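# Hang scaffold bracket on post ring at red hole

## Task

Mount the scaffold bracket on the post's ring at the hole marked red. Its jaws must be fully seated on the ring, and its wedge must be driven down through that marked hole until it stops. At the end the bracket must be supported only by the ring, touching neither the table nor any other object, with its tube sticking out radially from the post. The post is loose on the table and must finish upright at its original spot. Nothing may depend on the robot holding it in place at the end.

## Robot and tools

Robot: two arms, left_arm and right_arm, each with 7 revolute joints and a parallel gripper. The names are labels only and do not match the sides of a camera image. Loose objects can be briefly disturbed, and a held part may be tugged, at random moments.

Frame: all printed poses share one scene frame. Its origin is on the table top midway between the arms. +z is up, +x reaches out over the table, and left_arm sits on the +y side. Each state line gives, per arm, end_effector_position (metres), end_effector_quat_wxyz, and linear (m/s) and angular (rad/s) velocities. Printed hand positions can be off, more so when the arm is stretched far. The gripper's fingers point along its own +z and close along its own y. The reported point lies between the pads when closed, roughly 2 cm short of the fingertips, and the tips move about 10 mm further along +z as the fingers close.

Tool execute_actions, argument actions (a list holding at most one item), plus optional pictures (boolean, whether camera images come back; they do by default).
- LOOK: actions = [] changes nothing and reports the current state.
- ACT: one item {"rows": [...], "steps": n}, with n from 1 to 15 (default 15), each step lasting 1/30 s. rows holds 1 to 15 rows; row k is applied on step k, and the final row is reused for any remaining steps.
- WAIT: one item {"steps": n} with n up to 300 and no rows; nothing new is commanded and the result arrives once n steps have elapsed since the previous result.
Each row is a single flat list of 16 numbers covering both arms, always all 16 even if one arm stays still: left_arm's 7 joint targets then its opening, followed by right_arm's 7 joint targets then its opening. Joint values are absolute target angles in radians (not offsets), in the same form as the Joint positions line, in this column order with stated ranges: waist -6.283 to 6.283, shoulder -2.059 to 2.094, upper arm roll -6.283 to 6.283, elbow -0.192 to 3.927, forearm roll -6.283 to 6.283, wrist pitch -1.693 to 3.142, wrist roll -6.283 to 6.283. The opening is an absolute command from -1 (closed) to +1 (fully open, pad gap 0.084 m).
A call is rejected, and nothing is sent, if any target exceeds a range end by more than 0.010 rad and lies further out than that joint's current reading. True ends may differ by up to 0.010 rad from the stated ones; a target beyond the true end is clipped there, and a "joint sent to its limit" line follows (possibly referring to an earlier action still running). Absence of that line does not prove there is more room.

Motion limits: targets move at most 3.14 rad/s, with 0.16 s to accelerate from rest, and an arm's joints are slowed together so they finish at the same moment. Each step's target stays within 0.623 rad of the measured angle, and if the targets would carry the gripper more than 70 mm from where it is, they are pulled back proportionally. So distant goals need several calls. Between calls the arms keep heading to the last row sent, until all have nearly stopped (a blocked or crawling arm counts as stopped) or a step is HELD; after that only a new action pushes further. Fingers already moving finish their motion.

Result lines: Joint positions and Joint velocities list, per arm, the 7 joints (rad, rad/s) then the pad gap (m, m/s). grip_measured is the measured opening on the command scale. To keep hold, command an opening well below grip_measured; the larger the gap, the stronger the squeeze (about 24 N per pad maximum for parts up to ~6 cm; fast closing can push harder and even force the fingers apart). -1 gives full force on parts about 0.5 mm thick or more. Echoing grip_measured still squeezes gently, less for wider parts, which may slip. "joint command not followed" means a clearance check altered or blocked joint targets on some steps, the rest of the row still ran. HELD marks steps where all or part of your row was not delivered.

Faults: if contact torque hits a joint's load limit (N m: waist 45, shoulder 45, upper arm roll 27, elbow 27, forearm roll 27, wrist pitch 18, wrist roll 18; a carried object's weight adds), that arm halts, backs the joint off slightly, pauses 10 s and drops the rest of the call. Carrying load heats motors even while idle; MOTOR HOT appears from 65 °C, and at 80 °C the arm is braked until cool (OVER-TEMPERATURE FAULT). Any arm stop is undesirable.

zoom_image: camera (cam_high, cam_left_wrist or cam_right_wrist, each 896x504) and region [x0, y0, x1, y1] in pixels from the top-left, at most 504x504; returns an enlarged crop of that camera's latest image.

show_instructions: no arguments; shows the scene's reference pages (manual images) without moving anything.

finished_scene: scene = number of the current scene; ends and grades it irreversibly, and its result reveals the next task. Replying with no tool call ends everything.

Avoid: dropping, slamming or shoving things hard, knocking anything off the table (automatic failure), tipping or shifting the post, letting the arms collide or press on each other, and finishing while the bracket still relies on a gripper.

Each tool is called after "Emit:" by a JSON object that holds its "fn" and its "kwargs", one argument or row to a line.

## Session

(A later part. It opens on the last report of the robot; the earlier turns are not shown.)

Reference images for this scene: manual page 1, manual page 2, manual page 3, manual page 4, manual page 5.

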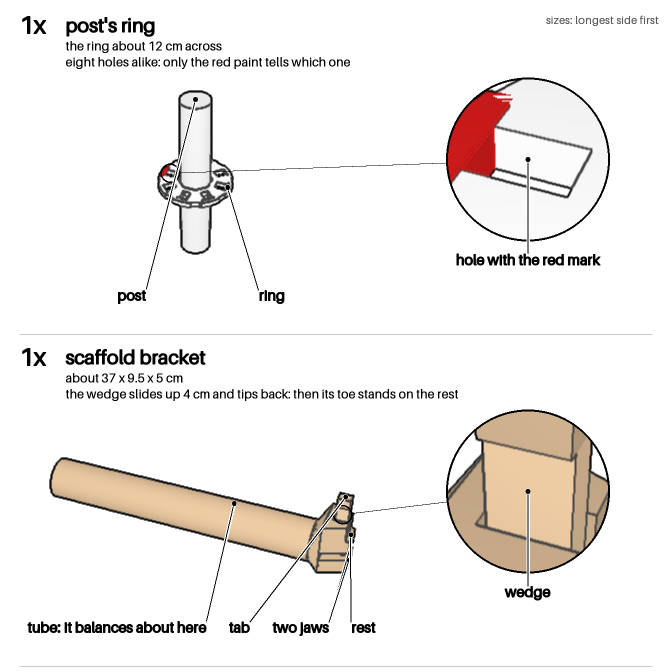

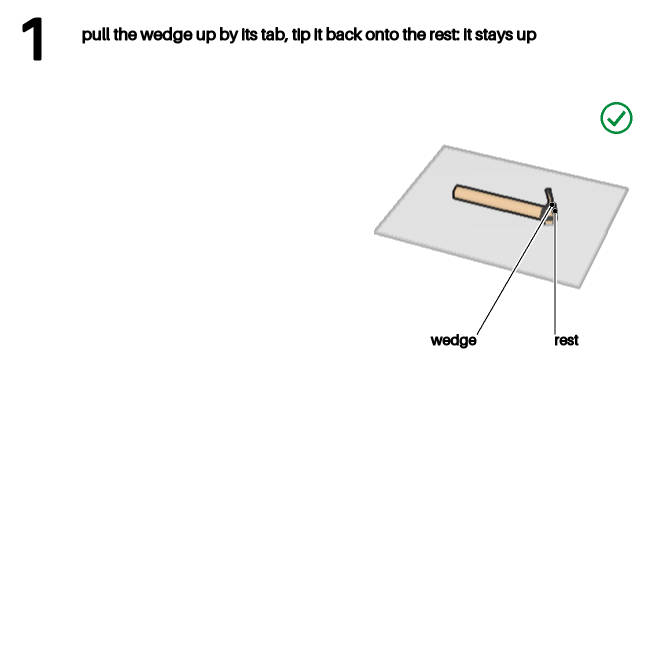

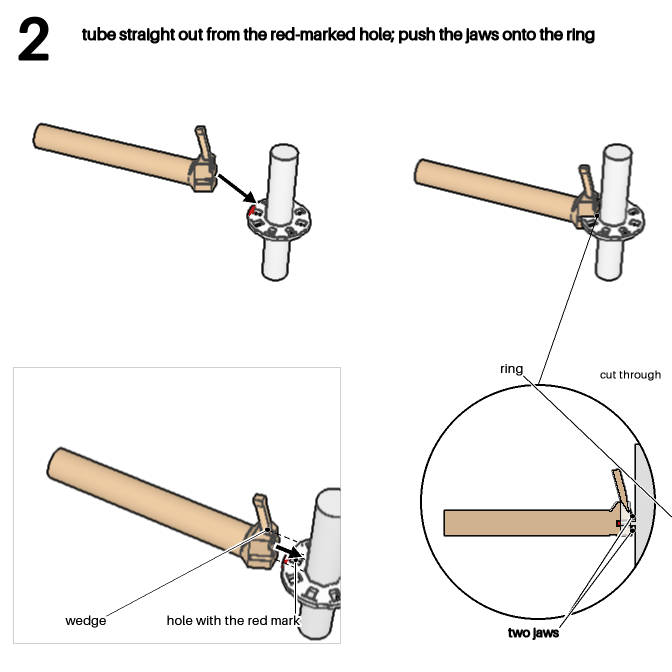

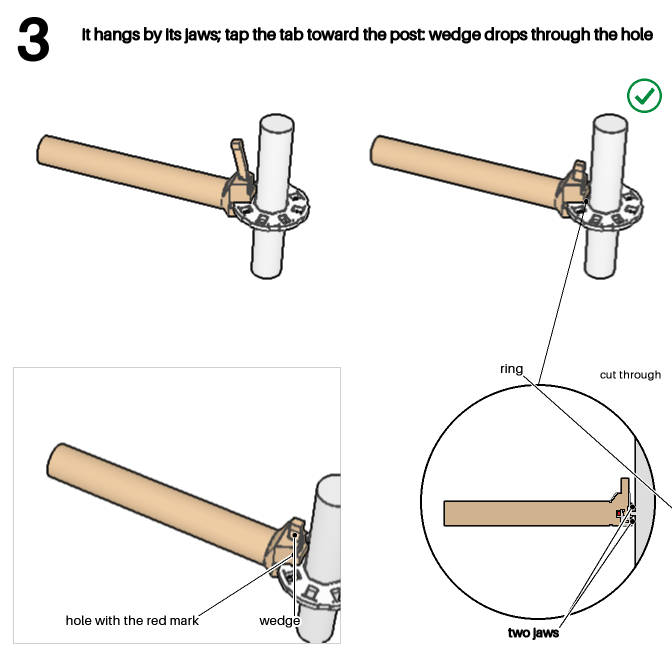

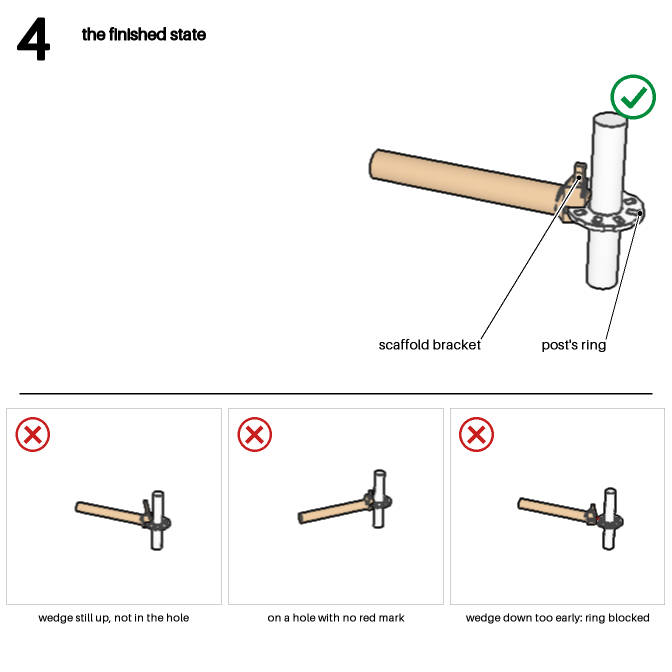

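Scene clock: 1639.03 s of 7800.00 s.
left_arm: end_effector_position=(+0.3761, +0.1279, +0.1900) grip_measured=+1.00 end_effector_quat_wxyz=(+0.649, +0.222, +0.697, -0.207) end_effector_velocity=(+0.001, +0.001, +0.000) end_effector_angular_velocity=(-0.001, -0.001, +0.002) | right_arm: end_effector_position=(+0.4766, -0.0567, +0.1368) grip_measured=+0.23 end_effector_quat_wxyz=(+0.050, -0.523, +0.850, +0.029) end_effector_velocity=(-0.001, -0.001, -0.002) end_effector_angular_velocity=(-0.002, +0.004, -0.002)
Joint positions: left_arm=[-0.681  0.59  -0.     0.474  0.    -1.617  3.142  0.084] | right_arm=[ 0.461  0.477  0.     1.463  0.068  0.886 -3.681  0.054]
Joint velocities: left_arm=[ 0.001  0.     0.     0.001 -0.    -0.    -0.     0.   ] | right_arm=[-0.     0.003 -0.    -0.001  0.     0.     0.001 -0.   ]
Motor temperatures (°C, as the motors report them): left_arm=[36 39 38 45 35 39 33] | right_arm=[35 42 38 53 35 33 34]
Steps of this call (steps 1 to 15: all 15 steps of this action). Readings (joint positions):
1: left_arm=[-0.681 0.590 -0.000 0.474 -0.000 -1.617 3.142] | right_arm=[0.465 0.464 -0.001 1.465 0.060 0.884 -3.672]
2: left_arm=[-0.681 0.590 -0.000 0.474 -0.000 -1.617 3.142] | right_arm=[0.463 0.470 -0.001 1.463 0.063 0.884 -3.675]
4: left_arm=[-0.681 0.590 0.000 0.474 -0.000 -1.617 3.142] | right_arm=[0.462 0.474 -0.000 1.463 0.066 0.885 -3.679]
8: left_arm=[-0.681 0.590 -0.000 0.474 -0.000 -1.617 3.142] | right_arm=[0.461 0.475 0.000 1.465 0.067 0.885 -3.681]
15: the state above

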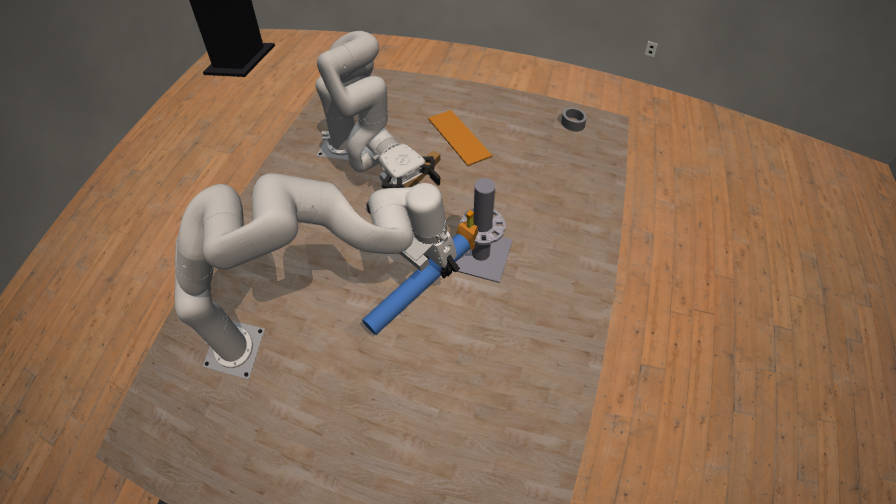

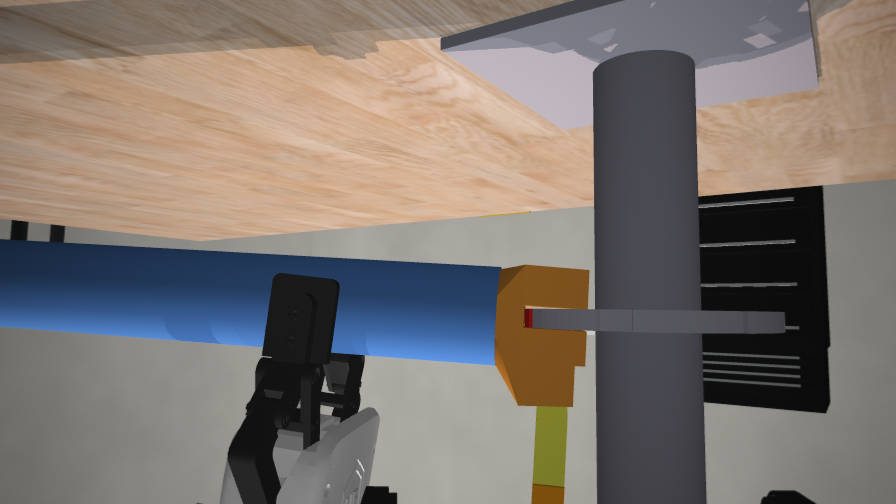

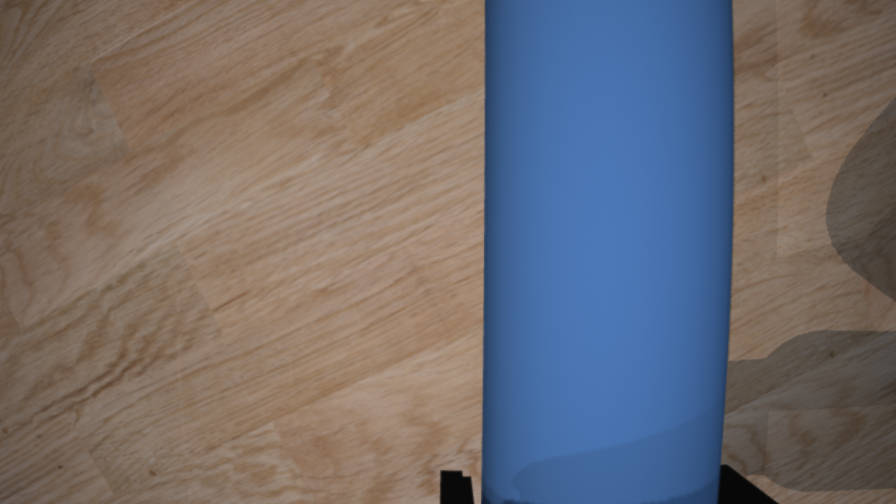

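Emit:
{"fn": "execute_actions", "kwargs": {
  "actions": [
    {"rows": [[-0.681,0.5904,0,0.4736,0,-1.6168,3.1416,1,0.4608,0.4770,0,1.4630,0.0680,0.8856,-3.6815,0.2],[-0.681,0.5904,0,0.4736,0,-1.6168,3.1416,1,0.4608,0.4770,0,1.4630,0.0680,0.8856,-3.6815,0.16],[-0.681,0.5904,0,0.4736,0,-1.6168,3.1416,1,0.4608,0.4770,0,1.4630,0.0680,0.8856,-3.6815,0.12],[-0.681,0.5904,0,0.4736,0,-1.6168,3.1416,1,0.4608,0.4770,0,1.4630,0.0680,0.8856,-3.6815,0.05],[-0.681,0.5904,0,0.4736,0,-1.6168,3.1416,1,0.4608,0.4770,0,1.4630,0.0680,0.8856,-3.6815,-0.1],[-0.681,0.5904,0,0.4736,0,-1.6168,3.1416,1,0.4608,0.4770,0,1.4630,0.0680,0.8856,-3.6815,-0.3],[-0.681,0.5904,0,0.4736,0,-1.6168,3.1416,1,0.4608,0.4770,0,1.4630,0.0680,0.8856,-3.6815,-0.5],[-0.681,0.5904,0,0.4736,0,-1.6168,3.1416,1,0.4608,0.4770,0,1.4630,0.0680,0.8856,-3.6815,-0.6]], "steps": 10}
  ],
  "pictures": false
}}

Emit:
{"fn": "execute_actions", "kwargs": {
  "actions": [
    {"rows": [[-0.681,0.5904,0,0.4736,0,-1.6168,3.1416,1,0.4609,0.4773,0,1.4639,0.0675,0.8868,-3.6811,-0.6],[-0.681,0.5904,0,0.4736,0,-1.6168,3.1416,1,0.4612,0.4782,0,1.4665,0.0663,0.8902,-3.6800,-0.6],[-0.681,0.5904,0,0.4736,0,-1.6168,3.1416,1,0.4615,0.4795,0,1.4702,0.0645,0.8951,-3.6783,-0.6],[-0.681,0.5904,0,0.4736,0,-1.6168,3.1416,1,0.4620,0.4810,0,1.4747,0.0623,0.9010,-3.6763,-0.6],[-0.681,0.5904,0,0.4736,0,-1.6168,3.1416,1,0.4625,0.4828,0,1.4797,0.0599,0.9075,-3.6741,-0.6],[-0.681,0.5904,0,0.4736,0,-1.6168,3.1416,1,0.4630,0.4845,0,1.4846,0.0574,0.9140,-3.6718,-0.6],[-0.681,0.5904,0,0.4736,0,-1.6168,3.1416,1,0.4635,0.4860,0,1.4891,0.0552,0.9199,-3.6698,-0.6],[-0.681,0.5904,0,0.4736,0,-1.6168,3.1416,1,0.4638,0.4873,0,1.4928,0.0534,0.9248,-3.6681,-0.6],[-0.681,0.5904,0,0.4736,0,-1.6168,3.1416,1,0.4641,0.4882,0,1.4954,0.0522,0.9282,-3.6670,-0.6],[-0.681,0.5904,0,0.4736,0,-1.6168,3.1416,1,0.4642,0.4885,0,1.4963,0.0517,0.9294,-3.6666,-0.6]], "steps": 15}
  ],
  "pictures": false
}}

Emit:
{"fn": "execute_actions", "kwargs": {
  "actions": [
    {"rows": [[-0.681,0.5904,0,0.4736,0,-1.6168,3.1416,1,0.4642,0.4885,0,1.4963,0.0517,0.9294,-3.6666,-0.6],[-0.681,0.5904,0,0.4736,0,-1.6168,3.1416,1,0.4642,0.4885,0,1.4963,0.0517,0.9294,-3.6666,-0.6],[-0.681,0.5904,0,0.4736,0,-1.6168,3.1416,1,0.4642,0.4885,0,1.4963,0.0517,0.9294,-3.6660,-0.6],[-0.681,0.5904,0,0.4736,0,-1.6168,3.1416,1,0.4642,0.4885,0,1.4963,0.0517,0.9294,-3.6645,-0.6],[-0.681,0.5904,0,0.4736,0,-1.6168,3.1416,1,0.4642,0.4885,0,1.4963,0.0517,0.9294,-3.6625,-0.6],[-0.681,0.5904,0,0.4736,0,-1.6168,3.1416,1,0.4642,0.4885,0,1.4963,0.0517,0.9294,-3.6600,-0.6],[-0.681,0.5904,0,0.4736,0,-1.6168,3.1416,1,0.4642,0.4885,0,1.4963,0.0517,0.9294,-3.6575,-0.6],[-0.681,0.5904,0,0.4736,0,-1.6168,3.1416,1,0.4642,0.4885,0,1.4963,0.0517,0.9294,-3.6550,-0.6],[-0.681,0.5904,0,0.4736,0,-1.6168,3.1416,1,0.4642,0.4885,0,1.4963,0.0517,0.9294,-3.6525,-0.6],[-0.681,0.5904,0,0.4736,0,-1.6168,3.1416,1,0.4642,0.4885,0,1.4963,0.0517,0.9294,-3.6500,-0.6],[-0.681,0.5904,0,0.4736,0,-1.6168,3.1416,1,0.4642,0.4885,0,1.4963,0.0517,0.9294,-3.6478,-0.6],[-0.681,0.5904,0,0.4736,0,-1.6168,3.1416,1,0.4642,0.4885,0,1.4963,0.0517,0.9294,-3.6458,-0.6],[-0.681,0.5904,0,0.4736,0,-1.6168,3.1416,1,0.4642,0.4885,0,1.4963,0.0517,0.9294,-3.6444,-0.6],[-0.681,0.5904,0,0.4736,0,-1.6168,3.1416,1,0.4642,0.4885,0,1.4963,0.0517,0.9294,-3.6436,-0.6]], "steps": 15}
  ],
  "pictures": false
}}

Emit:
{"fn": "execute_actions", "kwargs": {
  "actions": [
    {"steps": 15}
  ]
}}

Scene clock: 1673.97 s of 7800.00 s.
left_arm: end_effector_position=(+0.3761, +0.1279, +0.1900) grip_measured=+1.00 end_effector_quat_wxyz=(+0.649, +0.222, +0.697, -0.207) end_effector_velocity=(-0.000, -0.000, +0.000) end_effector_angular_velocity=(-0.001, +0.000, -0.001) | right_arm: end_effector_position=(+0.4766, -0.0569, +0.1365) grip_measured=+0.13 end_effector_quat_wxyz=(+0.049, -0.523, +0.851, +0.029) end_effector_velocity=(-0.000, +0.000, +0.000) end_effector_angular_velocity=(+0.001, -0.000, +0.001)
Joint positions: left_arm=[-0.681  0.59  -0.     0.474 -0.    -1.617  3.142  0.084] | right_arm=[ 0.461  0.477 -0.     1.463  0.068  0.886 -3.682  0.05 ]
Joint velocities: left_arm=[-0.     0.    -0.001  0.     0.     0.    -0.001  0.   ] | right_arm=[ 0.    -0.001 -0.     0.     0.     0.    -0.001 -0.   ]
Motor temperatures (°C, as the motors report them): left_arm=[36 39 38 45 35 39 33] | right_arm=[35 42 38 53 35 33 34]
Steps of this call (steps 1 to 15: the robot went on to your last target; steps 16 to 90: nothing new was sent; then 31.60 s passed at rest; steps 91 to 100: all 10 steps of this action). Readings (joint positions):
91: left_arm=[-0.681 0.590 0.000 0.474 -0.000 -1.617 3.142] | right_arm=[0.461 0.477 -0.000 1.463 0.068 0.886 -3.682]
92: left_arm=[-0.681 0.590 0.000 0.474 0.000 -1.617 3.142] | right_arm=[0.461 0.477 -0.000 1.463 0.068 0.886 -3.681]
94: left_arm=[-0.681 0.590 0.000 0.474 0.000 -1.617 3.142] | right_arm=[0.461 0.477 -0.000 1.463 0.068 0.886 -3.682]
98: left_arm=[-0.681 0.590 0.000 0.474 0.000 -1.617 3.142] | right_arm=[0.461 0.477 -0.000 1.463 0.068 0.886 -3.682]
100: the state above

Scene clock: 1674.47 s of 7800.00 s.
left_arm: end_effector_position=(+0.3761, +0.1279, +0.1900) grip_measured=+1.00 end_effector_quat_wxyz=(+0.649, +0.222, +0.697, -0.207) end_effector_velocity=(-0.000, +0.001, -0.001) end_effector_angular_velocity=(+0.001, +0.002, +0.001) | right_arm: end_effector_position=(+0.4756, -0.0576, +0.1372) grip_measured=+0.13 end_effector_quat_wxyz=(+0.037, -0.523, +0.851, +0.023) end_effector_velocity=(-0.000, +0.001, +0.003) end_effector_angular_velocity=(-0.007, +0.004, +0.003)
Joint positions: left_arm=[-0.681  0.59  -0.     0.474  0.    -1.617  3.142  0.084] | right_arm=[ 0.464  0.49  -0.     1.493  0.052  0.928 -3.667  0.05 ]
Joint velocities: left_arm=[ 0.     0.     0.001 -0.002  0.    -0.    -0.    -0.   ] | right_arm=[ 0.002  0.003  0.002  0.017 -0.007  0.021  0.005  0.   ]
Motor temperatures (°C, as the motors report them): left_arm=[36 39 38 45 35 39 33] | right_arm=[35 42 38 53 35 33 34]
Steps of this call (steps 1 to 15: all 15 steps of this action). Readings (joint positions):
1: left_arm=[-0.681 0.590 0.000 0.474 -0.000 -1.617 3.142] | right_arm=[0.461 0.477 -0.000 1.463 0.068 0.886 -3.682]
2: left_arm=[-0.681 0.590 -0.000 0.474 -0.000 -1.617 3.142] | right_arm=[0.461 0.477 -0.000 1.463 0.068 0.886 -3.681]
4: left_arm=[-0.681 0.590 0.000 0.474 -0.000 -1.617 3.142] | right_arm=[0.461 0.478 -0.000 1.466 0.067 0.889 -3.680]
8: left_arm=[-0.681 0.590 -0.000 0.474 0.000 -1.617 3.142] | right_arm=[0.462 0.484 0.000 1.479 0.060 0.906 -3.674]
15: the state above

Scene clock: 1674.97 s of 7800.00 s.
left_arm: end_effector_position=(+0.3761, +0.1279, +0.1900) grip_measured=+1.00 end_effector_quat_wxyz=(+0.649, +0.222, +0.697, -0.207) end_effector_velocity=(+0.000, -0.000, +0.000) end_effector_angular_velocity=(+0.000, -0.002, -0.000) | right_arm: end_effector_position=(+0.4752, -0.0565, +0.1383) grip_measured=+0.13 end_effector_quat_wxyz=(+0.037, -0.515, +0.856, +0.023) end_effector_velocity=(+0.002, +0.001, +0.002) end_effector_angular_velocity=(+0.007, -0.002, -0.043)
Joint positions: left_arm=[-0.681  0.59   0.     0.474 -0.    -1.617  3.142  0.084] | right_arm=[ 0.465  0.489  0.001  1.495  0.052  0.93  -3.648  0.05 ]
Joint velocities: left_arm=[ 0.    -0.     0.     0.001  0.    -0.     0.001  0.   ] | right_arm=[-0.    -0.001  0.     0.003  0.001 -0.003  0.042 -0.   ]
Motor temperatures (°C, as the motors report them): left_arm=[36 39 38 45 35 39 33] | right_arm=[35 42 38 53 35 33 34]
Steps of this call (steps 1 to 15: all 15 steps of this action). Readings (joint positions):
1: left_arm=[-0.681 0.590 -0.000 0.474 0.000 -1.617 3.142] | right_arm=[0.464 0.490 -0.000 1.493 0.052 0.929 -3.667]
2: left_arm=[-0.681 0.590 0.000 0.474 -0.000 -1.617 3.142] | right_arm=[0.464 0.490 -0.000 1.494 0.052 0.929 -3.667]
4: left_arm=[-0.681 0.590 -0.000 0.474 0.000 -1.617 3.142] | right_arm=[0.464 0.490 -0.000 1.494 0.052 0.930 -3.667]
8: left_arm=[-0.681 0.590 0.000 0.474 -0.000 -1.617 3.142] | right_arm=[0.464 0.489 -0.000 1.495 0.052 0.931 -3.662]
15: the state above

Scene clock: 1675.47 s of 7800.00 s.
left_arm: end_effector_position=(+0.3761, +0.1279, +0.1900) grip_measured=+1.00 end_effector_quat_wxyz=(+0.649, +0.222, +0.697, -0.207) end_effector_velocity=(+0.000, -0.000, +0.000) end_effector_angular_velocity=(-0.001, -0.002, -0.000) | right_arm: end_effector_position=(+0.4762, -0.0570, +0.1389) grip_measured=+0.13 end_effector_quat_wxyz=(+0.038, -0.513, +0.857, +0.023) end_effector_velocity=(+0.000, -0.000, +0.000) end_effector_angular_velocity=(+0.001, -0.000, -0.002)
Joint positions: left_arm=[-0.681  0.59  -0.     0.474 -0.    -1.617  3.142  0.084] | right_arm=[ 0.464  0.489 -0.     1.496  0.052  0.93  -3.644  0.05 ]
Joint velocities: left_arm=[ 0.    -0.     0.     0.002  0.     0.     0.    -0.   ] | right_arm=[-0.001 -0.    -0.     0.     0.     0.     0.001 -0.   ]
Motor temperatures (°C, as the motors report them): left_arm=[36 39 38 45 35 39 33] | right_arm=[35 42 38 53 35 33 34]
Steps of this call (steps 1 to 15: the robot went on to your last target). Readings (joint positions):
1: left_arm=[-0.681 0.590 0.000 0.474 -0.000 -1.617 3.142] | right_arm=[0.465 0.489 0.001 1.495 0.052 0.930 -3.646]
2: left_arm=[-0.681 0.590 0.000 0.474 -0.000 -1.617 3.142] | right_arm=[0.465 0.489 0.001 1.495 0.052 0.930 -3.646]
4: left_arm=[-0.681 0.590 -0.000 0.474 -0.000 -1.617 3.142] | right_arm=[0.465 0.489 0.001 1.496 0.052 0.930 -3.645]
8: left_arm=[-0.681 0.590 -0.000 0.474 0.000 -1.617 3.142] | right_arm=[0.464 0.489 -0.000 1.496 0.052 0.930 -3.644]
15: the state above
All arms were judged still, so your last target was given up. Only a new action makes them travel on or press farther. Fingers that are still opening or closing keep moving.

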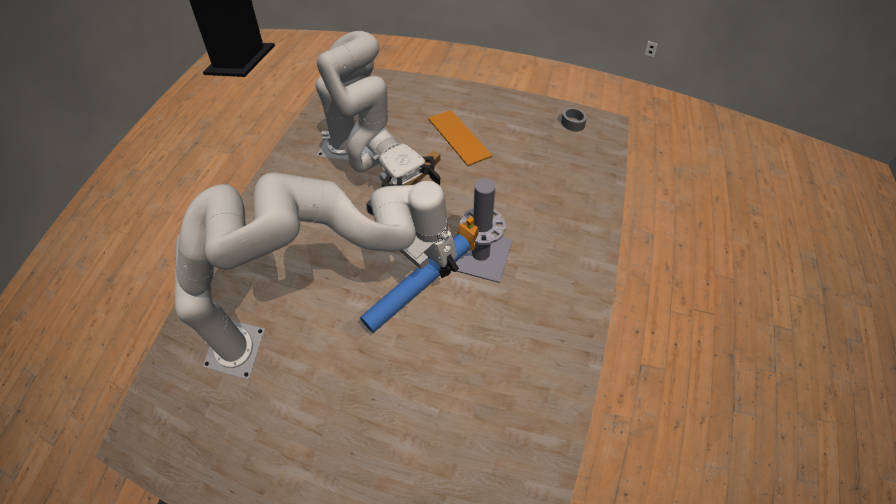

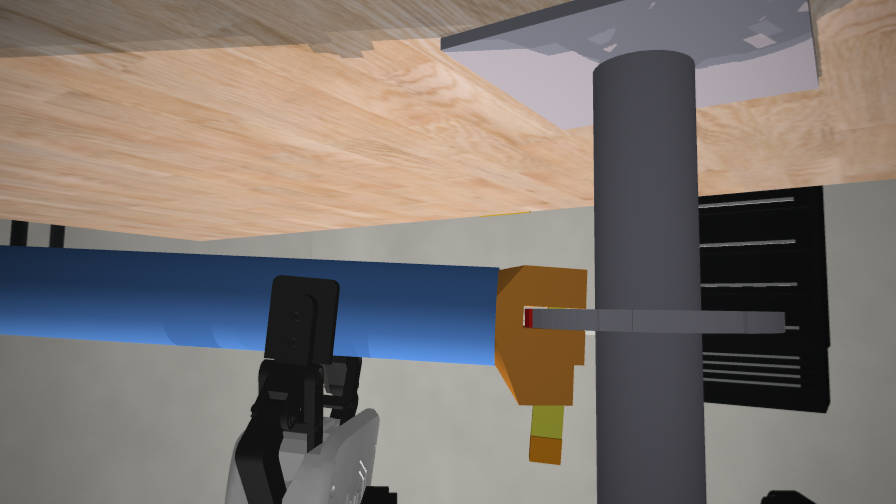

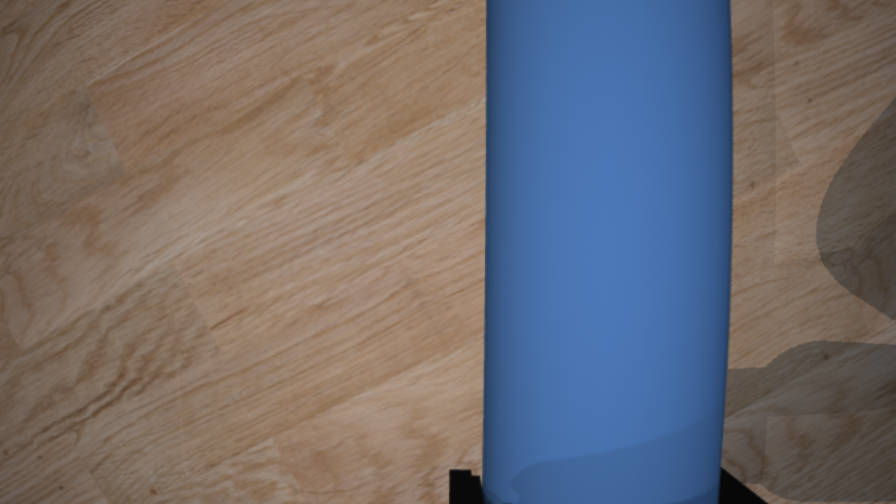

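The wedge dropped through. Let me zoom to check details.

Emit:
{"fn": "zoom_image", "kwargs": {
  "camera": "cam_left_wrist",
  "region": [470, 255, 650, 480]
}}

Region (470, 255, 650, 480) of cam_left_wrist's 896x504 image, scaled by 2.240, with more detail than that image has; it fills the left 403 columns of this view, and the rest is white.

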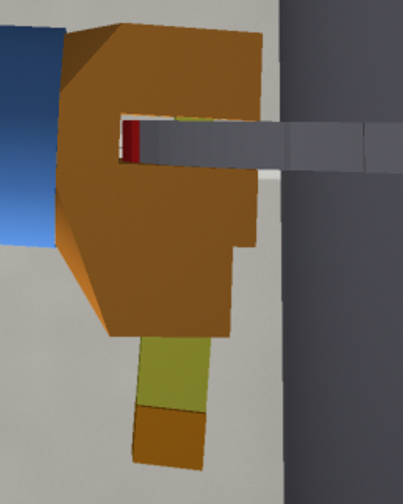

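Emit:
{"fn": "execute_actions", "kwargs": {
  "actions": [
    {"rows": [[-0.681,0.5904,0,0.4736,0,-1.6168,3.1416,1,0.4643,0.4889,0,1.4969,0.0517,0.9296,-3.6435,-0.6],[-0.681,0.5904,0,0.4736,0,-1.6168,3.1416,1,0.4644,0.4893,0,1.4976,0.0517,0.9299,-3.6434,-0.6],[-0.681,0.5904,0,0.4736,0,-1.6168,3.1416,1,0.4646,0.4898,0,1.4984,0.0517,0.9302,-3.6432,-0.6],[-0.681,0.5904,0,0.4736,0,-1.6168,3.1416,1,0.4647,0.4903,0,1.4991,0.0517,0.9304,-3.6431,-0.6],[-0.681,0.5904,0,0.4736,0,-1.6168,3.1416,1,0.4647,0.4903,0,1.4991,0.0517,0.9304,-3.6431,-0.6],[-0.681,0.5904,0,0.4736,0,-1.6168,3.1416,1,0.4647,0.4903,0,1.4991,0.0517,0.9304,-3.6431,-0.6],[-0.681,0.5904,0,0.4736,0,-1.6168,3.1416,1,0.4647,0.4903,0,1.4991,0.0517,0.9304,-3.6431,-0.6],[-0.681,0.5904,0,0.4736,0,-1.6168,3.1416,1,0.4646,0.4900,0,1.4983,0.0521,0.9294,-3.6435,-0.6],[-0.681,0.5904,0,0.4736,0,-1.6168,3.1416,1,0.4644,0.4893,0,1.4962,0.0531,0.9266,-3.6444,-0.6],[-0.681,0.5904,0,0.4736,0,-1.6168,3.1416,1,0.4641,0.4883,0,1.4933,0.0545,0.9228,-3.6457,-0.6],[-0.681,0.5904,0,0.4736,0,-1.6168,3.1416,1,0.4638,0.4872,0,1.4900,0.0562,0.9184,-3.6472,-0.6],[-0.681,0.5904,0,0.4736,0,-1.6168,3.1416,1,0.4634,0.4860,0,1.4866,0.0579,0.9139,-3.6487,-0.6],[-0.681,0.5904,0,0.4736,0,-1.6168,3.1416,1,0.4631,0.4850,0,1.4837,0.0593,0.9101,-3.6500,-0.6],[-0.681,0.5904,0,0.4736,0,-1.6168,3.1416,1,0.4629,0.4843,0,1.4816,0.0603,0.9073,-3.6509,-0.6],[-0.681,0.5904,0,0.4736,0,-1.6168,3.1416,1,0.4628,0.4840,0,1.4808,0.0607,0.9063,-3.6513,-0.6]], "steps": 15}
  ],
  "pictures": false
}}

Emit:
{"fn": "execute_actions", "kwargs": {
  "actions": [
    {"steps": 12}
  ]
}}

Emit:
{"fn": "zoom_image", "kwargs": {
  "camera": "cam_left_wrist",
  "region": [470, 255, 650, 480]
}}

Scene clock: 1711.10 s of 7800.00 s.
left_arm: end_effector_position=(+0.3761, +0.1279, +0.1900) grip_measured=+1.00 end_effector_quat_wxyz=(+0.649, +0.222, +0.697, -0.207) end_effector_velocity=(+0.000, +0.001, +0.000) end_effector_angular_velocity=(-0.001, +0.000, +0.001) | right_arm: end_effector_position=(+0.4766, -0.0562, +0.1382) grip_measured=+0.13 end_effector_quat_wxyz=(+0.042, -0.513, +0.857, +0.026) end_effector_velocity=(+0.000, -0.000, -0.006) end_effector_angular_velocity=(+0.046, -0.026, +0.001)
Joint positions: left_arm=[-0.681  0.59   0.     0.474 -0.    -1.617  3.142  0.084] | right_arm=[ 0.463  0.486  0.     1.487  0.058  0.915 -3.648  0.05 ]
Joint velocities: left_arm=[ 0.001 -0.     0.     0.    -0.     0.    -0.001 -0.   ] | right_arm=[-0.008 -0.025  0.    -0.07   0.034 -0.091 -0.031 -0.   ]
Motor temperatures (°C, as the motors report them): left_arm=[36 39 38 44 35 39 33] | right_arm=[35 43 38 57 35 34 34]
Steps of this call (steps 1 to 90: nothing new was sent; then 32.13 s passed at rest; steps 91 to 105: all 15 steps of this action). Readings (joint positions):
91: left_arm=[-0.681 0.590 -0.000 0.474 0.000 -1.617 3.142] | right_arm=[0.464 0.489 0.000 1.496 0.052 0.929 -3.644]
92: left_arm=[-0.681 0.590 0.000 0.474 0.000 -1.617 3.142] | right_arm=[0.464 0.489 -0.000 1.496 0.052 0.929 -3.644]
94: left_arm=[-0.681 0.590 0.000 0.474 0.000 -1.617 3.142] | right_arm=[0.464 0.489 -0.000 1.497 0.052 0.930 -3.643]
98: left_arm=[-0.681 0.590 0.000 0.474 -0.000 -1.617 3.142] | right_arm=[0.465 0.490 0.000 1.499 0.052 0.930 -3.643]
105: the state above

Scene clock: 1711.50 s of 7800.00 s.
left_arm: end_effector_position=(+0.3761, +0.1279, +0.1900) grip_measured=+1.00 end_effector_quat_wxyz=(+0.649, +0.222, +0.697, -0.207) end_effector_velocity=(+0.000, +0.001, -0.000) end_effector_angular_velocity=(+0.001, -0.000, +0.001) | right_arm: end_effector_position=(+0.4767, -0.0562, +0.1378) grip_measured=+0.13 end_effector_quat_wxyz=(+0.044, -0.513, +0.857, +0.027) end_effector_velocity=(+0.000, +0.000, -0.000) end_effector_angular_velocity=(+0.001, -0.001, +0.001)
Joint positions: left_arm=[-0.681  0.59   0.     0.474 -0.    -1.617  3.142  0.084] | right_arm=[ 0.463  0.484 -0.     1.481  0.061  0.907 -3.651  0.05 ]
Joint velocities: left_arm=[ 0.001 -0.     0.    -0.     0.     0.     0.    -0.   ] | right_arm=[-0.     0.     0.    -0.     0.    -0.002 -0.001  0.   ]
Motor temperatures (°C, as the motors report them): left_arm=[36 39 38 44 35 39 33] | right_arm=[35 43 38 57 35 34 34]
Steps of this call (steps 1 to 12: the robot went on to your last target). Readings (joint positions):
1: left_arm=[-0.681 0.590 -0.000 0.474 -0.000 -1.617 3.142] | right_arm=[0.463 0.485 0.000 1.485 0.059 0.912 -3.649]
2: left_arm=[-0.681 0.590 0.000 0.474 0.000 -1.617 3.142] | right_arm=[0.463 0.485 0.000 1.484 0.059 0.910 -3.650]
4: left_arm=[-0.681 0.590 -0.000 0.474 -0.000 -1.617 3.142] | right_arm=[0.463 0.484 0.000 1.482 0.060 0.908 -3.651]
8: left_arm=[-0.681 0.590 0.000 0.474 0.000 -1.617 3.142] | right_arm=[0.463 0.484 0.000 1.481 0.060 0.907 -3.651]
12: the state above

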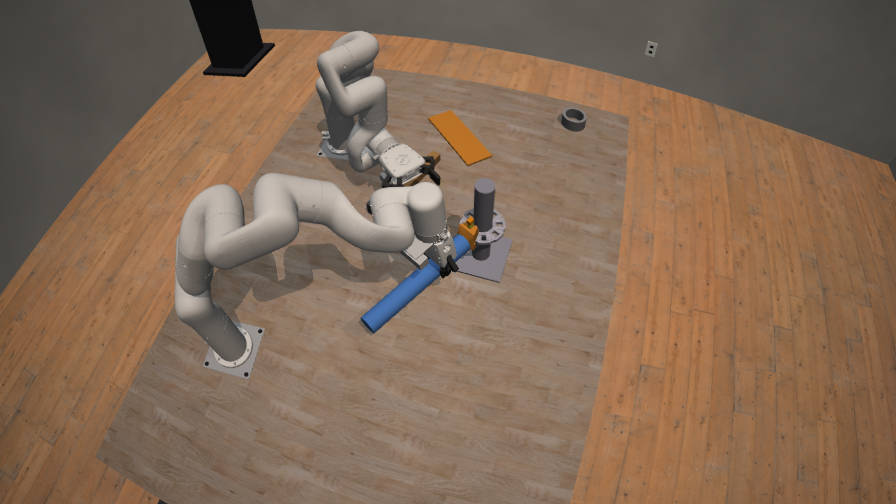

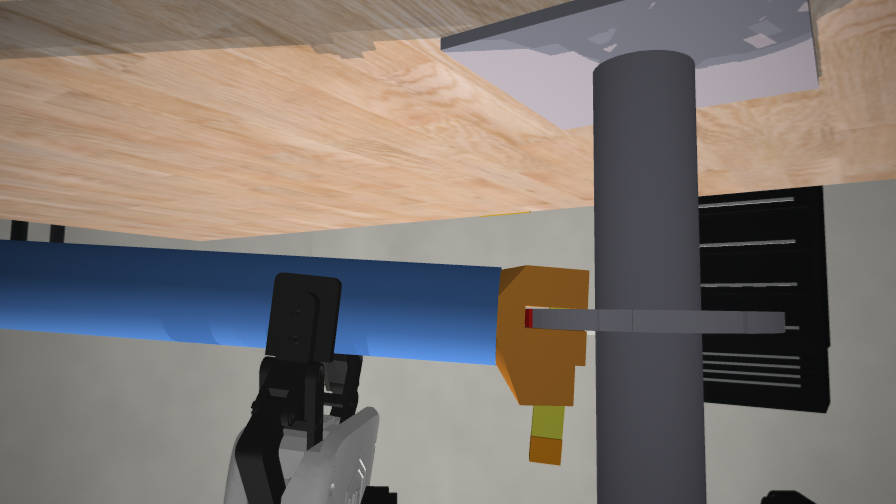

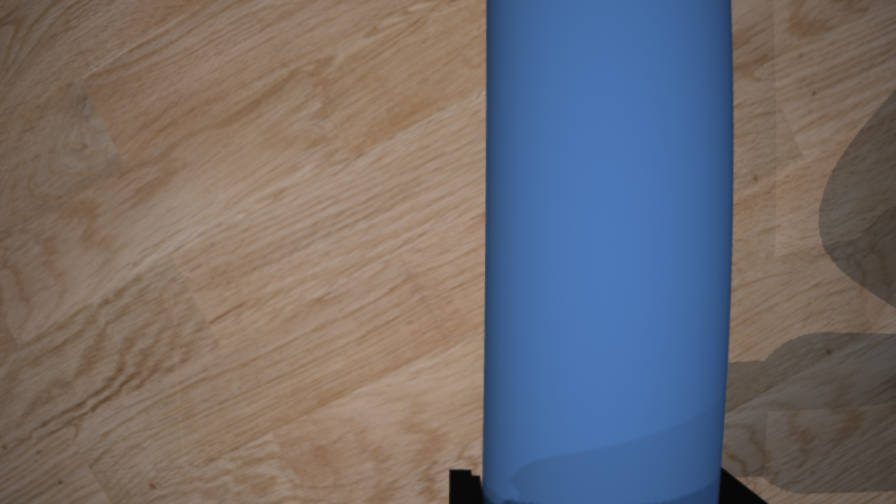

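Region (470, 255, 650, 480) of cam_left_wrist's 896x504 image, scaled by 2.240, with more detail than that image has; it fills the left 403 columns of this view, and the rest is white.

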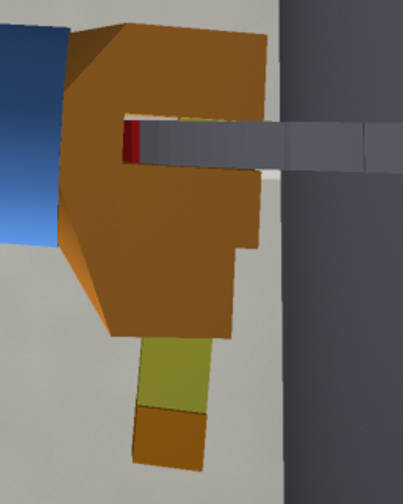

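Emit:
{"fn": "execute_actions", "kwargs": {
  "actions": [
    {"rows": [[-0.681,0.5904,0,0.4736,0,-1.6168,3.1416,1,0.4628,0.4840,0,1.4808,0.0607,0.9063,-3.6513,-0.3],[-0.681,0.5904,0,0.4736,0,-1.6168,3.1416,1,0.4628,0.4840,0,1.4808,0.0607,0.9063,-3.6513,-0.1],[-0.681,0.5904,0,0.4736,0,-1.6168,3.1416,1,0.4628,0.4840,0,1.4808,0.0607,0.9063,-3.6513,0.0],[-0.681,0.5904,0,0.4736,0,-1.6168,3.1416,1,0.4628,0.4840,0,1.4808,0.0607,0.9063,-3.6513,0.06],[-0.681,0.5904,0,0.4736,0,-1.6168,3.1416,1,0.4628,0.4840,0,1.4808,0.0607,0.9063,-3.6513,0.1],[-0.681,0.5904,0,0.4736,0,-1.6168,3.1416,1,0.4628,0.4840,0,1.4808,0.0607,0.9063,-3.6513,0.13],[-0.681,0.5904,0,0.4736,0,-1.6168,3.1416,1,0.4628,0.4840,0,1.4808,0.0607,0.9063,-3.6513,0.16],[-0.681,0.5904,0,0.4736,0,-1.6168,3.1416,1,0.4628,0.4840,0,1.4808,0.0607,0.9063,-3.6513,0.19],[-0.681,0.5904,0,0.4736,0,-1.6168,3.1416,1,0.4628,0.4840,0,1.4808,0.0607,0.9063,-3.6513,0.22],[-0.681,0.5904,0,0.4736,0,-1.6168,3.1416,1,0.4628,0.4840,0,1.4808,0.0607,0.9063,-3.6513,0.26],[-0.681,0.5904,0,0.4736,0,-1.6168,3.1416,1,0.4628,0.4840,0,1.4808,0.0607,0.9063,-3.6513,0.32],[-0.681,0.5904,0,0.4736,0,-1.6168,3.1416,1,0.4628,0.4840,0,1.4808,0.0607,0.9063,-3.6513,0.4],[-0.681,0.5904,0,0.4736,0,-1.6168,3.1416,1,0.4628,0.4840,0,1.4808,0.0607,0.9063,-3.6513,0.5],[-0.681,0.5904,0,0.4736,0,-1.6168,3.1416,1,0.4628,0.4840,0,1.4808,0.0607,0.9063,-3.6513,0.6],[-0.681,0.5904,0,0.4736,0,-1.6168,3.1416,1,0.4628,0.4840,0,1.4808,0.0607,0.9063,-3.6513,0.7]], "steps": 15}
  ],
  "pictures": false
}}

Emit:
{"fn": "execute_actions", "kwargs": {
  "actions": [
    {"rows": [[-0.681,0.5904,0,0.4736,0,-1.6168,3.1416,1,0.4633,0.4821,0,1.4810,0.0599,0.9057,-3.6504,0.7],[-0.681,0.5904,0,0.4736,0,-1.6168,3.1416,1,0.4645,0.4766,0,1.4815,0.0577,0.9042,-3.6478,0.7],[-0.681,0.5904,0,0.4736,0,-1.6168,3.1416,1,0.4665,0.4683,0,1.4823,0.0544,0.9017,-3.6438,0.7],[-0.681,0.5904,0,0.4736,0,-1.6168,3.1416,1,0.4691,0.4574,0,1.4833,0.0501,0.8986,-3.6387,0.7],[-0.681,0.5904,0,0.4736,0,-1.6168,3.1416,1,0.4721,0.4447,0,1.4844,0.0450,0.8949,-3.6327,0.7],[-0.681,0.5904,0,0.4736,0,-1.6168,3.1416,1,0.4754,0.4307,0,1.4857,0.0393,0.8908,-3.6261,0.7],[-0.681,0.5904,0,0.4736,0,-1.6168,3.1416,1,0.4789,0.4159,0,1.4871,0.0334,0.8865,-3.6190,0.7],[-0.681,0.5904,0,0.4736,0,-1.6168,3.1416,1,0.4825,0.4007,0,1.4885,0.0273,0.8820,-3.6119,0.7],[-0.681,0.5904,0,0.4736,0,-1.6168,3.1416,1,0.4860,0.3859,0,1.4899,0.0214,0.8777,-3.6048,0.7],[-0.681,0.5904,0,0.4736,0,-1.6168,3.1416,1,0.4893,0.3719,0,1.4912,0.0157,0.8736,-3.5982,0.7],[-0.681,0.5904,0,0.4736,0,-1.6168,3.1416,1,0.4923,0.3592,0,1.4923,0.0106,0.8699,-3.5922,0.7],[-0.681,0.5904,0,0.4736,0,-1.6168,3.1416,1,0.4949,0.3483,0,1.4933,0.0063,0.8668,-3.5871,0.7],[-0.681,0.5904,0,0.4736,0,-1.6168,3.1416,1,0.4969,0.3400,0,1.4941,0.0030,0.8643,-3.5831,0.5],[-0.681,0.5904,0,0.4736,0,-1.6168,3.1416,1,0.4981,0.3345,0,1.4946,0.0008,0.8628,-3.5805,0.2],[-0.681,0.5904,0,0.4736,0,-1.6168,3.1416,1,0.4986,0.3326,0,1.4948,0.0,0.8622,-3.5796,-0.2]], "steps": 15}
  ],
  "pictures": false
}}

Emit:
{"fn": "execute_actions", "kwargs": {
  "actions": [
    {"rows": [[-0.681,0.5904,0,0.4736,0,-1.6168,3.1416,1,0.4992,0.3376,0,1.5031,0,0.8667,-3.5790,-0.5],[-0.681,0.5904,0,0.4736,0,-1.6168,3.1416,1,0.5009,0.3517,0,1.5265,0,0.8796,-3.5773,-0.8],[-0.681,0.5904,0,0.4736,0,-1.6168,3.1416,1,0.5035,0.3735,0,1.5626,0,0.8994,-3.5747,-1],[-0.681,0.5904,0,0.4736,0,-1.6168,3.1416,1,0.5069,0.4016,0,1.6091,0,0.9250,-3.5713,-1],[-0.681,0.5904,0,0.4736,0,-1.6168,3.1416,1,0.5109,0.4346,0,1.6638,0,0.9551,-3.5673,-1],[-0.681,0.5904,0,0.4736,0,-1.6168,3.1416,1,0.5152,0.4711,0,1.7242,0,0.9883,-3.5630,-1],[-0.681,0.5904,0,0.4736,0,-1.6168,3.1416,1,0.5199,0.5097,0,1.7881,0,1.0234,-3.5583,-1],[-0.681,0.5904,0,0.4736,0,-1.6168,3.1416,1,0.5246,0.5490,0,1.8531,0,1.0591,-3.5536,-1],[-0.681,0.5904,0,0.4736,0,-1.6168,3.1416,1,0.5293,0.5876,0,1.9170,0,1.0942,-3.5489,-1],[-0.681,0.5904,0,0.4736,0,-1.6168,3.1416,1,0.5336,0.6241,0,1.9774,0,1.1274,-3.5446,-1],[-0.681,0.5904,0,0.4736,0,-1.6168,3.1416,1,0.5376,0.6571,0,2.0321,0,1.1575,-3.5406,-1],[-0.681,0.5904,0,0.4736,0,-1.6168,3.1416,1,0.5410,0.6852,0,2.0786,0,1.1831,-3.5372,-1],[-0.681,0.5904,0,0.4736,0,-1.6168,3.1416,1,0.5436,0.7070,0,2.1147,0,1.2029,-3.5346,-1],[-0.681,0.5904,0,0.4736,0,-1.6168,3.1416,1,0.5453,0.7211,0,2.1381,0,1.2158,-3.5329,-1],[-0.681,0.5904,0,0.4736,0,-1.6168,3.1416,1,0.5459,0.7261,0,2.1464,0,1.2203,-3.5323,-1]], "steps": 15}
  ],
  "pictures": false
}}

Emit:
{"fn": "execute_actions", "kwargs": {
  "actions": [
    {"steps": 20}
  ]
}}

Scene clock: 1772.03 s of 7800.00 s.
left_arm: end_effector_position=(+0.3761, +0.1279, +0.1900) grip_measured=+1.00 end_effector_quat_wxyz=(+0.649, +0.222, +0.697, -0.207) end_effector_velocity=(-0.000, -0.001, +0.000) end_effector_angular_velocity=(-0.002, +0.000, -0.001) | right_arm: end_effector_position=(+0.4780, -0.0554, +0.1401) grip_measured=+0.62 end_effector_quat_wxyz=(+0.047, -0.513, +0.857, +0.027) end_effector_velocity=(-0.015, -0.011, -0.030) end_effector_angular_velocity=(-0.040, +0.057, -0.000)
Joint positions: left_arm=[-0.681  0.59   0.     0.474  0.    -1.617  3.142  0.084] | right_arm=[ 0.463  0.482 -0.     1.483  0.061  0.905 -3.651  0.07 ]
Joint velocities: left_arm=[-0.001 -0.    -0.001  0.001  0.     0.    -0.001 -0.   ] | right_arm=[ 0.     0.024 -0.001 -0.033 -0.001  0.014  0.001  0.121]
Motor temperatures (°C, as the motors report them): left_arm=[36 39 38 44 35 39 33] | right_arm=[35 43 38 58 35 35 34]
Steps of this call (steps 1 to 15: the robot went on to your last target; steps 16 to 90: nothing new was sent; then 57.03 s passed at rest; steps 91 to 105: all 15 steps of this action). Readings (joint positions):
91: left_arm=[-0.681 0.590 -0.000 0.474 0.000 -1.617 3.142] | right_arm=[0.463 0.484 -0.000 1.481 0.061 0.906 -3.651]
92: left_arm=[-0.681 0.590 -0.000 0.474 0.000 -1.617 3.142] | right_arm=[0.463 0.484 -0.000 1.481 0.061 0.906 -3.651]
94: left_arm=[-0.681 0.590 -0.000 0.474 -0.000 -1.617 3.142] | right_arm=[0.463 0.484 -0.000 1.481 0.061 0.906 -3.651]
98: left_arm=[-0.681 0.590 -0.000 0.474 0.000 -1.617 3.142] | right_arm=[0.463 0.484 0.000 1.482 0.061 0.905 -3.651]
105: the state above

Scene clock: 1772.53 s of 7800.00 s.
left_arm: end_effector_position=(+0.3761, +0.1279, +0.1900) grip_measured=+1.00 end_effector_quat_wxyz=(+0.649, +0.222, +0.697, -0.207) end_effector_velocity=(-0.000, -0.000, +0.000) end_effector_angular_velocity=(-0.000, +0.000, -0.001) | right_arm: end_effector_position=(+0.4894, -0.0330, +0.2288) grip_measured=+0.30 end_effector_quat_wxyz=(+0.134, -0.510, +0.850, +0.017) end_effector_velocity=(+0.014, +0.046, +0.210) end_effector_angular_velocity=(+0.185, -0.362, -0.010)
Joint positions: left_arm=[-0.681  0.59   0.     0.474  0.    -1.617  3.142  0.084] | right_arm=[ 0.493  0.355  0.001  1.495  0.01   0.869 -3.592  0.057]
Joint velocities: left_arm=[-0.    -0.    -0.001 -0.     0.    -0.     0.     0.   ] | right_arm=[ 0.068 -0.289  0.002  0.032 -0.111 -0.081  0.131 -0.199]
Motor temperatures (°C, as the motors report them): left_arm=[36 39 38 44 35 39 33] | right_arm=[35 43 38 58 35 35 34]
Steps of this call (steps 1 to 15: all 15 steps of this action). Readings (joint positions):
1: left_arm=[-0.681 0.590 -0.000 0.474 0.000 -1.617 3.142] | right_arm=[0.463 0.483 -0.000 1.482 0.061 0.905 -3.651]
2: left_arm=[-0.681 0.590 0.000 0.474 -0.000 -1.617 3.142] | right_arm=[0.463 0.483 -0.000 1.482 0.061 0.905 -3.651]
4: left_arm=[-0.681 0.590 -0.000 0.474 0.000 -1.617 3.142] | right_arm=[0.464 0.479 -0.000 1.481 0.058 0.904 -3.648]
8: left_arm=[-0.681 0.590 0.000 0.474 -0.000 -1.617 3.142] | right_arm=[0.472 0.446 -0.000 1.484 0.045 0.895 -3.633]
15: the state above

Scene clock: 1773.03 s of 7800.00 s.
left_arm: end_effector_position=(+0.3761, +0.1279, +0.1900) grip_measured=+1.00 end_effector_quat_wxyz=(+0.649, +0.222, +0.697, -0.207) end_effector_velocity=(+0.000, +0.000, -0.000) end_effector_angular_velocity=(+0.000, -0.000, -0.000) | right_arm: end_effector_position=(+0.5222, +0.0258, +0.2466) grip_measured=-1.00 end_effector_quat_wxyz=(+0.110, -0.511, +0.853, +0.015) end_effector_velocity=(+0.048, +0.141, -0.026) end_effector_angular_velocity=(-0.126, +0.197, +0.014)
Joint positions: left_arm=[-0.681  0.59   0.     0.474  0.    -1.617  3.142  0.084] | right_arm=[ 0.535  0.636  0.001  1.994  0.     1.136 -3.543  0.   ]
Joint velocities: left_arm=[-0.  0.  0. -0.  0. -0.  0. -0.] | right_arm=[ 0.111  0.886  0.004  1.443 -0.     0.79   0.103  0.   ]
Motor temperatures (°C, as the motors report them): left_arm=[36 39 38 44 35 39 33] | right_arm=[35 43 38 58 35 35 34]
Steps of this call (steps 1 to 15: all 15 steps of this action). Readings (joint positions):
1: left_arm=[-0.681 0.590 0.000 0.474 -0.000 -1.617 3.142] | right_arm=[0.495 0.347 0.001 1.496 0.007 0.867 -3.588]
2: left_arm=[-0.681 0.590 0.000 0.474 0.000 -1.617 3.142] | right_arm=[0.497 0.342 0.001 1.498 0.005 0.866 -3.585]
4: left_arm=[-0.681 0.590 -0.000 0.474 0.000 -1.617 3.142] | right_arm=[0.499 0.347 -0.000 1.515 0.002 0.875 -3.581]
8: left_arm=[-0.681 0.590 0.000 0.474 0.000 -1.617 3.142] | right_arm=[0.508 0.417 -0.001 1.630 0.001 0.938 -3.570]
15: the state above

Scene clock: 1773.70 s of 7800.00 s.
left_arm: end_effector_position=(+0.3761, +0.1279, +0.1900) grip_measured=+1.00 end_effector_quat_wxyz=(+0.649, +0.222, +0.697, -0.207) end_effector_velocity=(+0.001, +0.000, +0.000) end_effector_angular_velocity=(-0.000, -0.001, +0.000) | right_arm: end_effector_position=(+0.5266, +0.0385, +0.2453) grip_measured=-1.00 end_effector_quat_wxyz=(+0.099, -0.511, +0.854, +0.015) end_effector_velocity=(-0.000, +0.001, +0.000) end_effector_angular_velocity=(+0.001, -0.000, +0.002)
Joint positions: left_arm=[-0.681  0.59   0.     0.474  0.    -1.617  3.142  0.084] | right_arm=[ 0.546  0.726 -0.     2.146 -0.     1.22  -3.532  0.   ]
Joint velocities: left_arm=[ 0.001  0.     0.001  0.001  0.001  0.     0.    -0.   ] | right_arm=[ 0.001  0.001  0.001  0.003  0.     0.    -0.     0.   ]
Motor temperatures (°C, as the motors report them): left_arm=[36 39 38 44 35 39 33] | right_arm=[35 43 38 57 35 35 34]
Steps of this call (steps 1 to 20: the robot went on to your last target). Readings (joint positions):
1: left_arm=[-0.681 0.590 0.000 0.474 -0.000 -1.617 3.142] | right_arm=[0.539 0.663 0.001 2.039 0.000 1.160 -3.540]
2: left_arm=[-0.681 0.590 -0.000 0.474 -0.000 -1.617 3.142] | right_arm=[0.541 0.685 0.001 2.073 0.000 1.179 -3.538]
4: left_arm=[-0.681 0.590 0.000 0.474 -0.000 -1.617 3.142] | right_arm=[0.544 0.709 0.001 2.112 0.000 1.202 -3.535]
8: left_arm=[-0.681 0.590 0.000 0.474 -0.000 -1.617 3.142] | right_arm=[0.545 0.721 -0.000 2.139 -0.000 1.216 -3.533]
20: the state above

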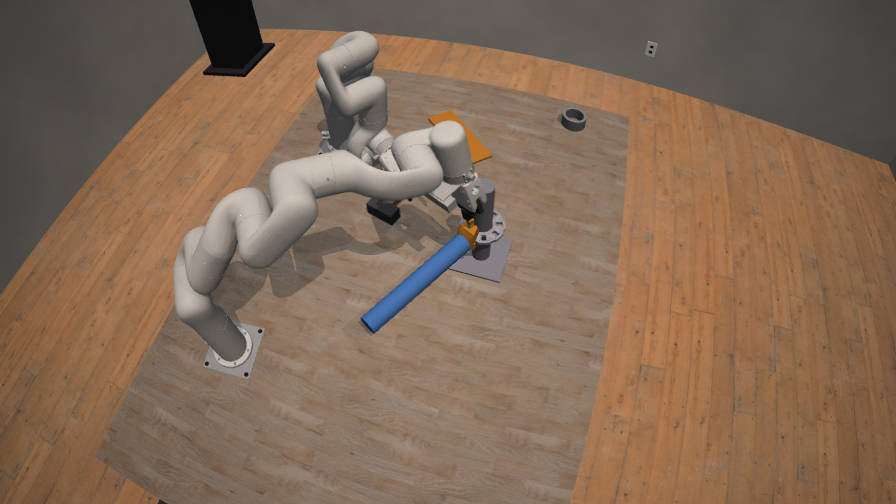

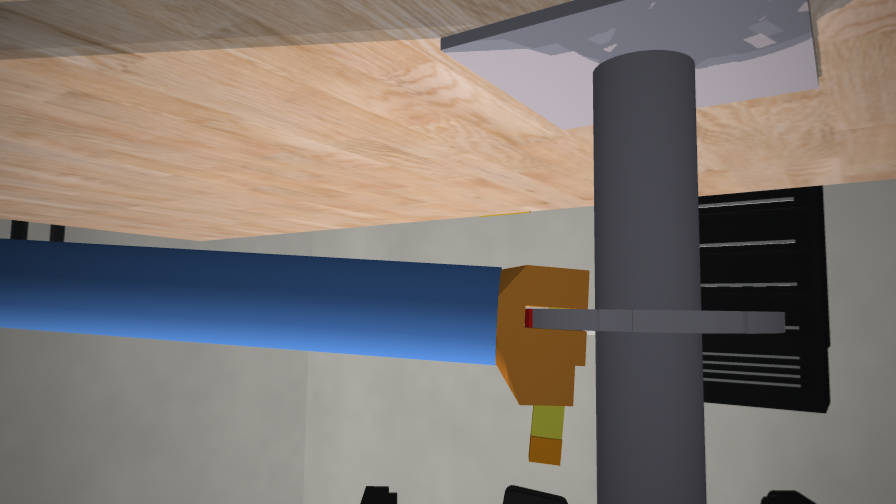

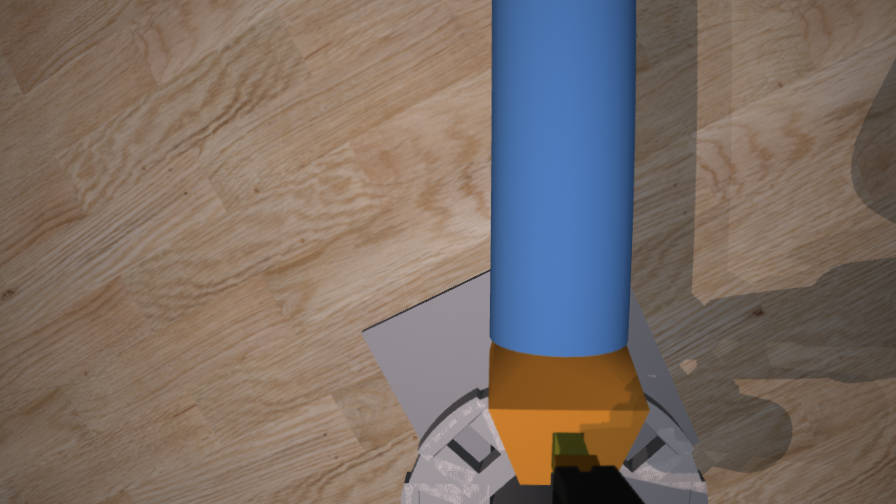

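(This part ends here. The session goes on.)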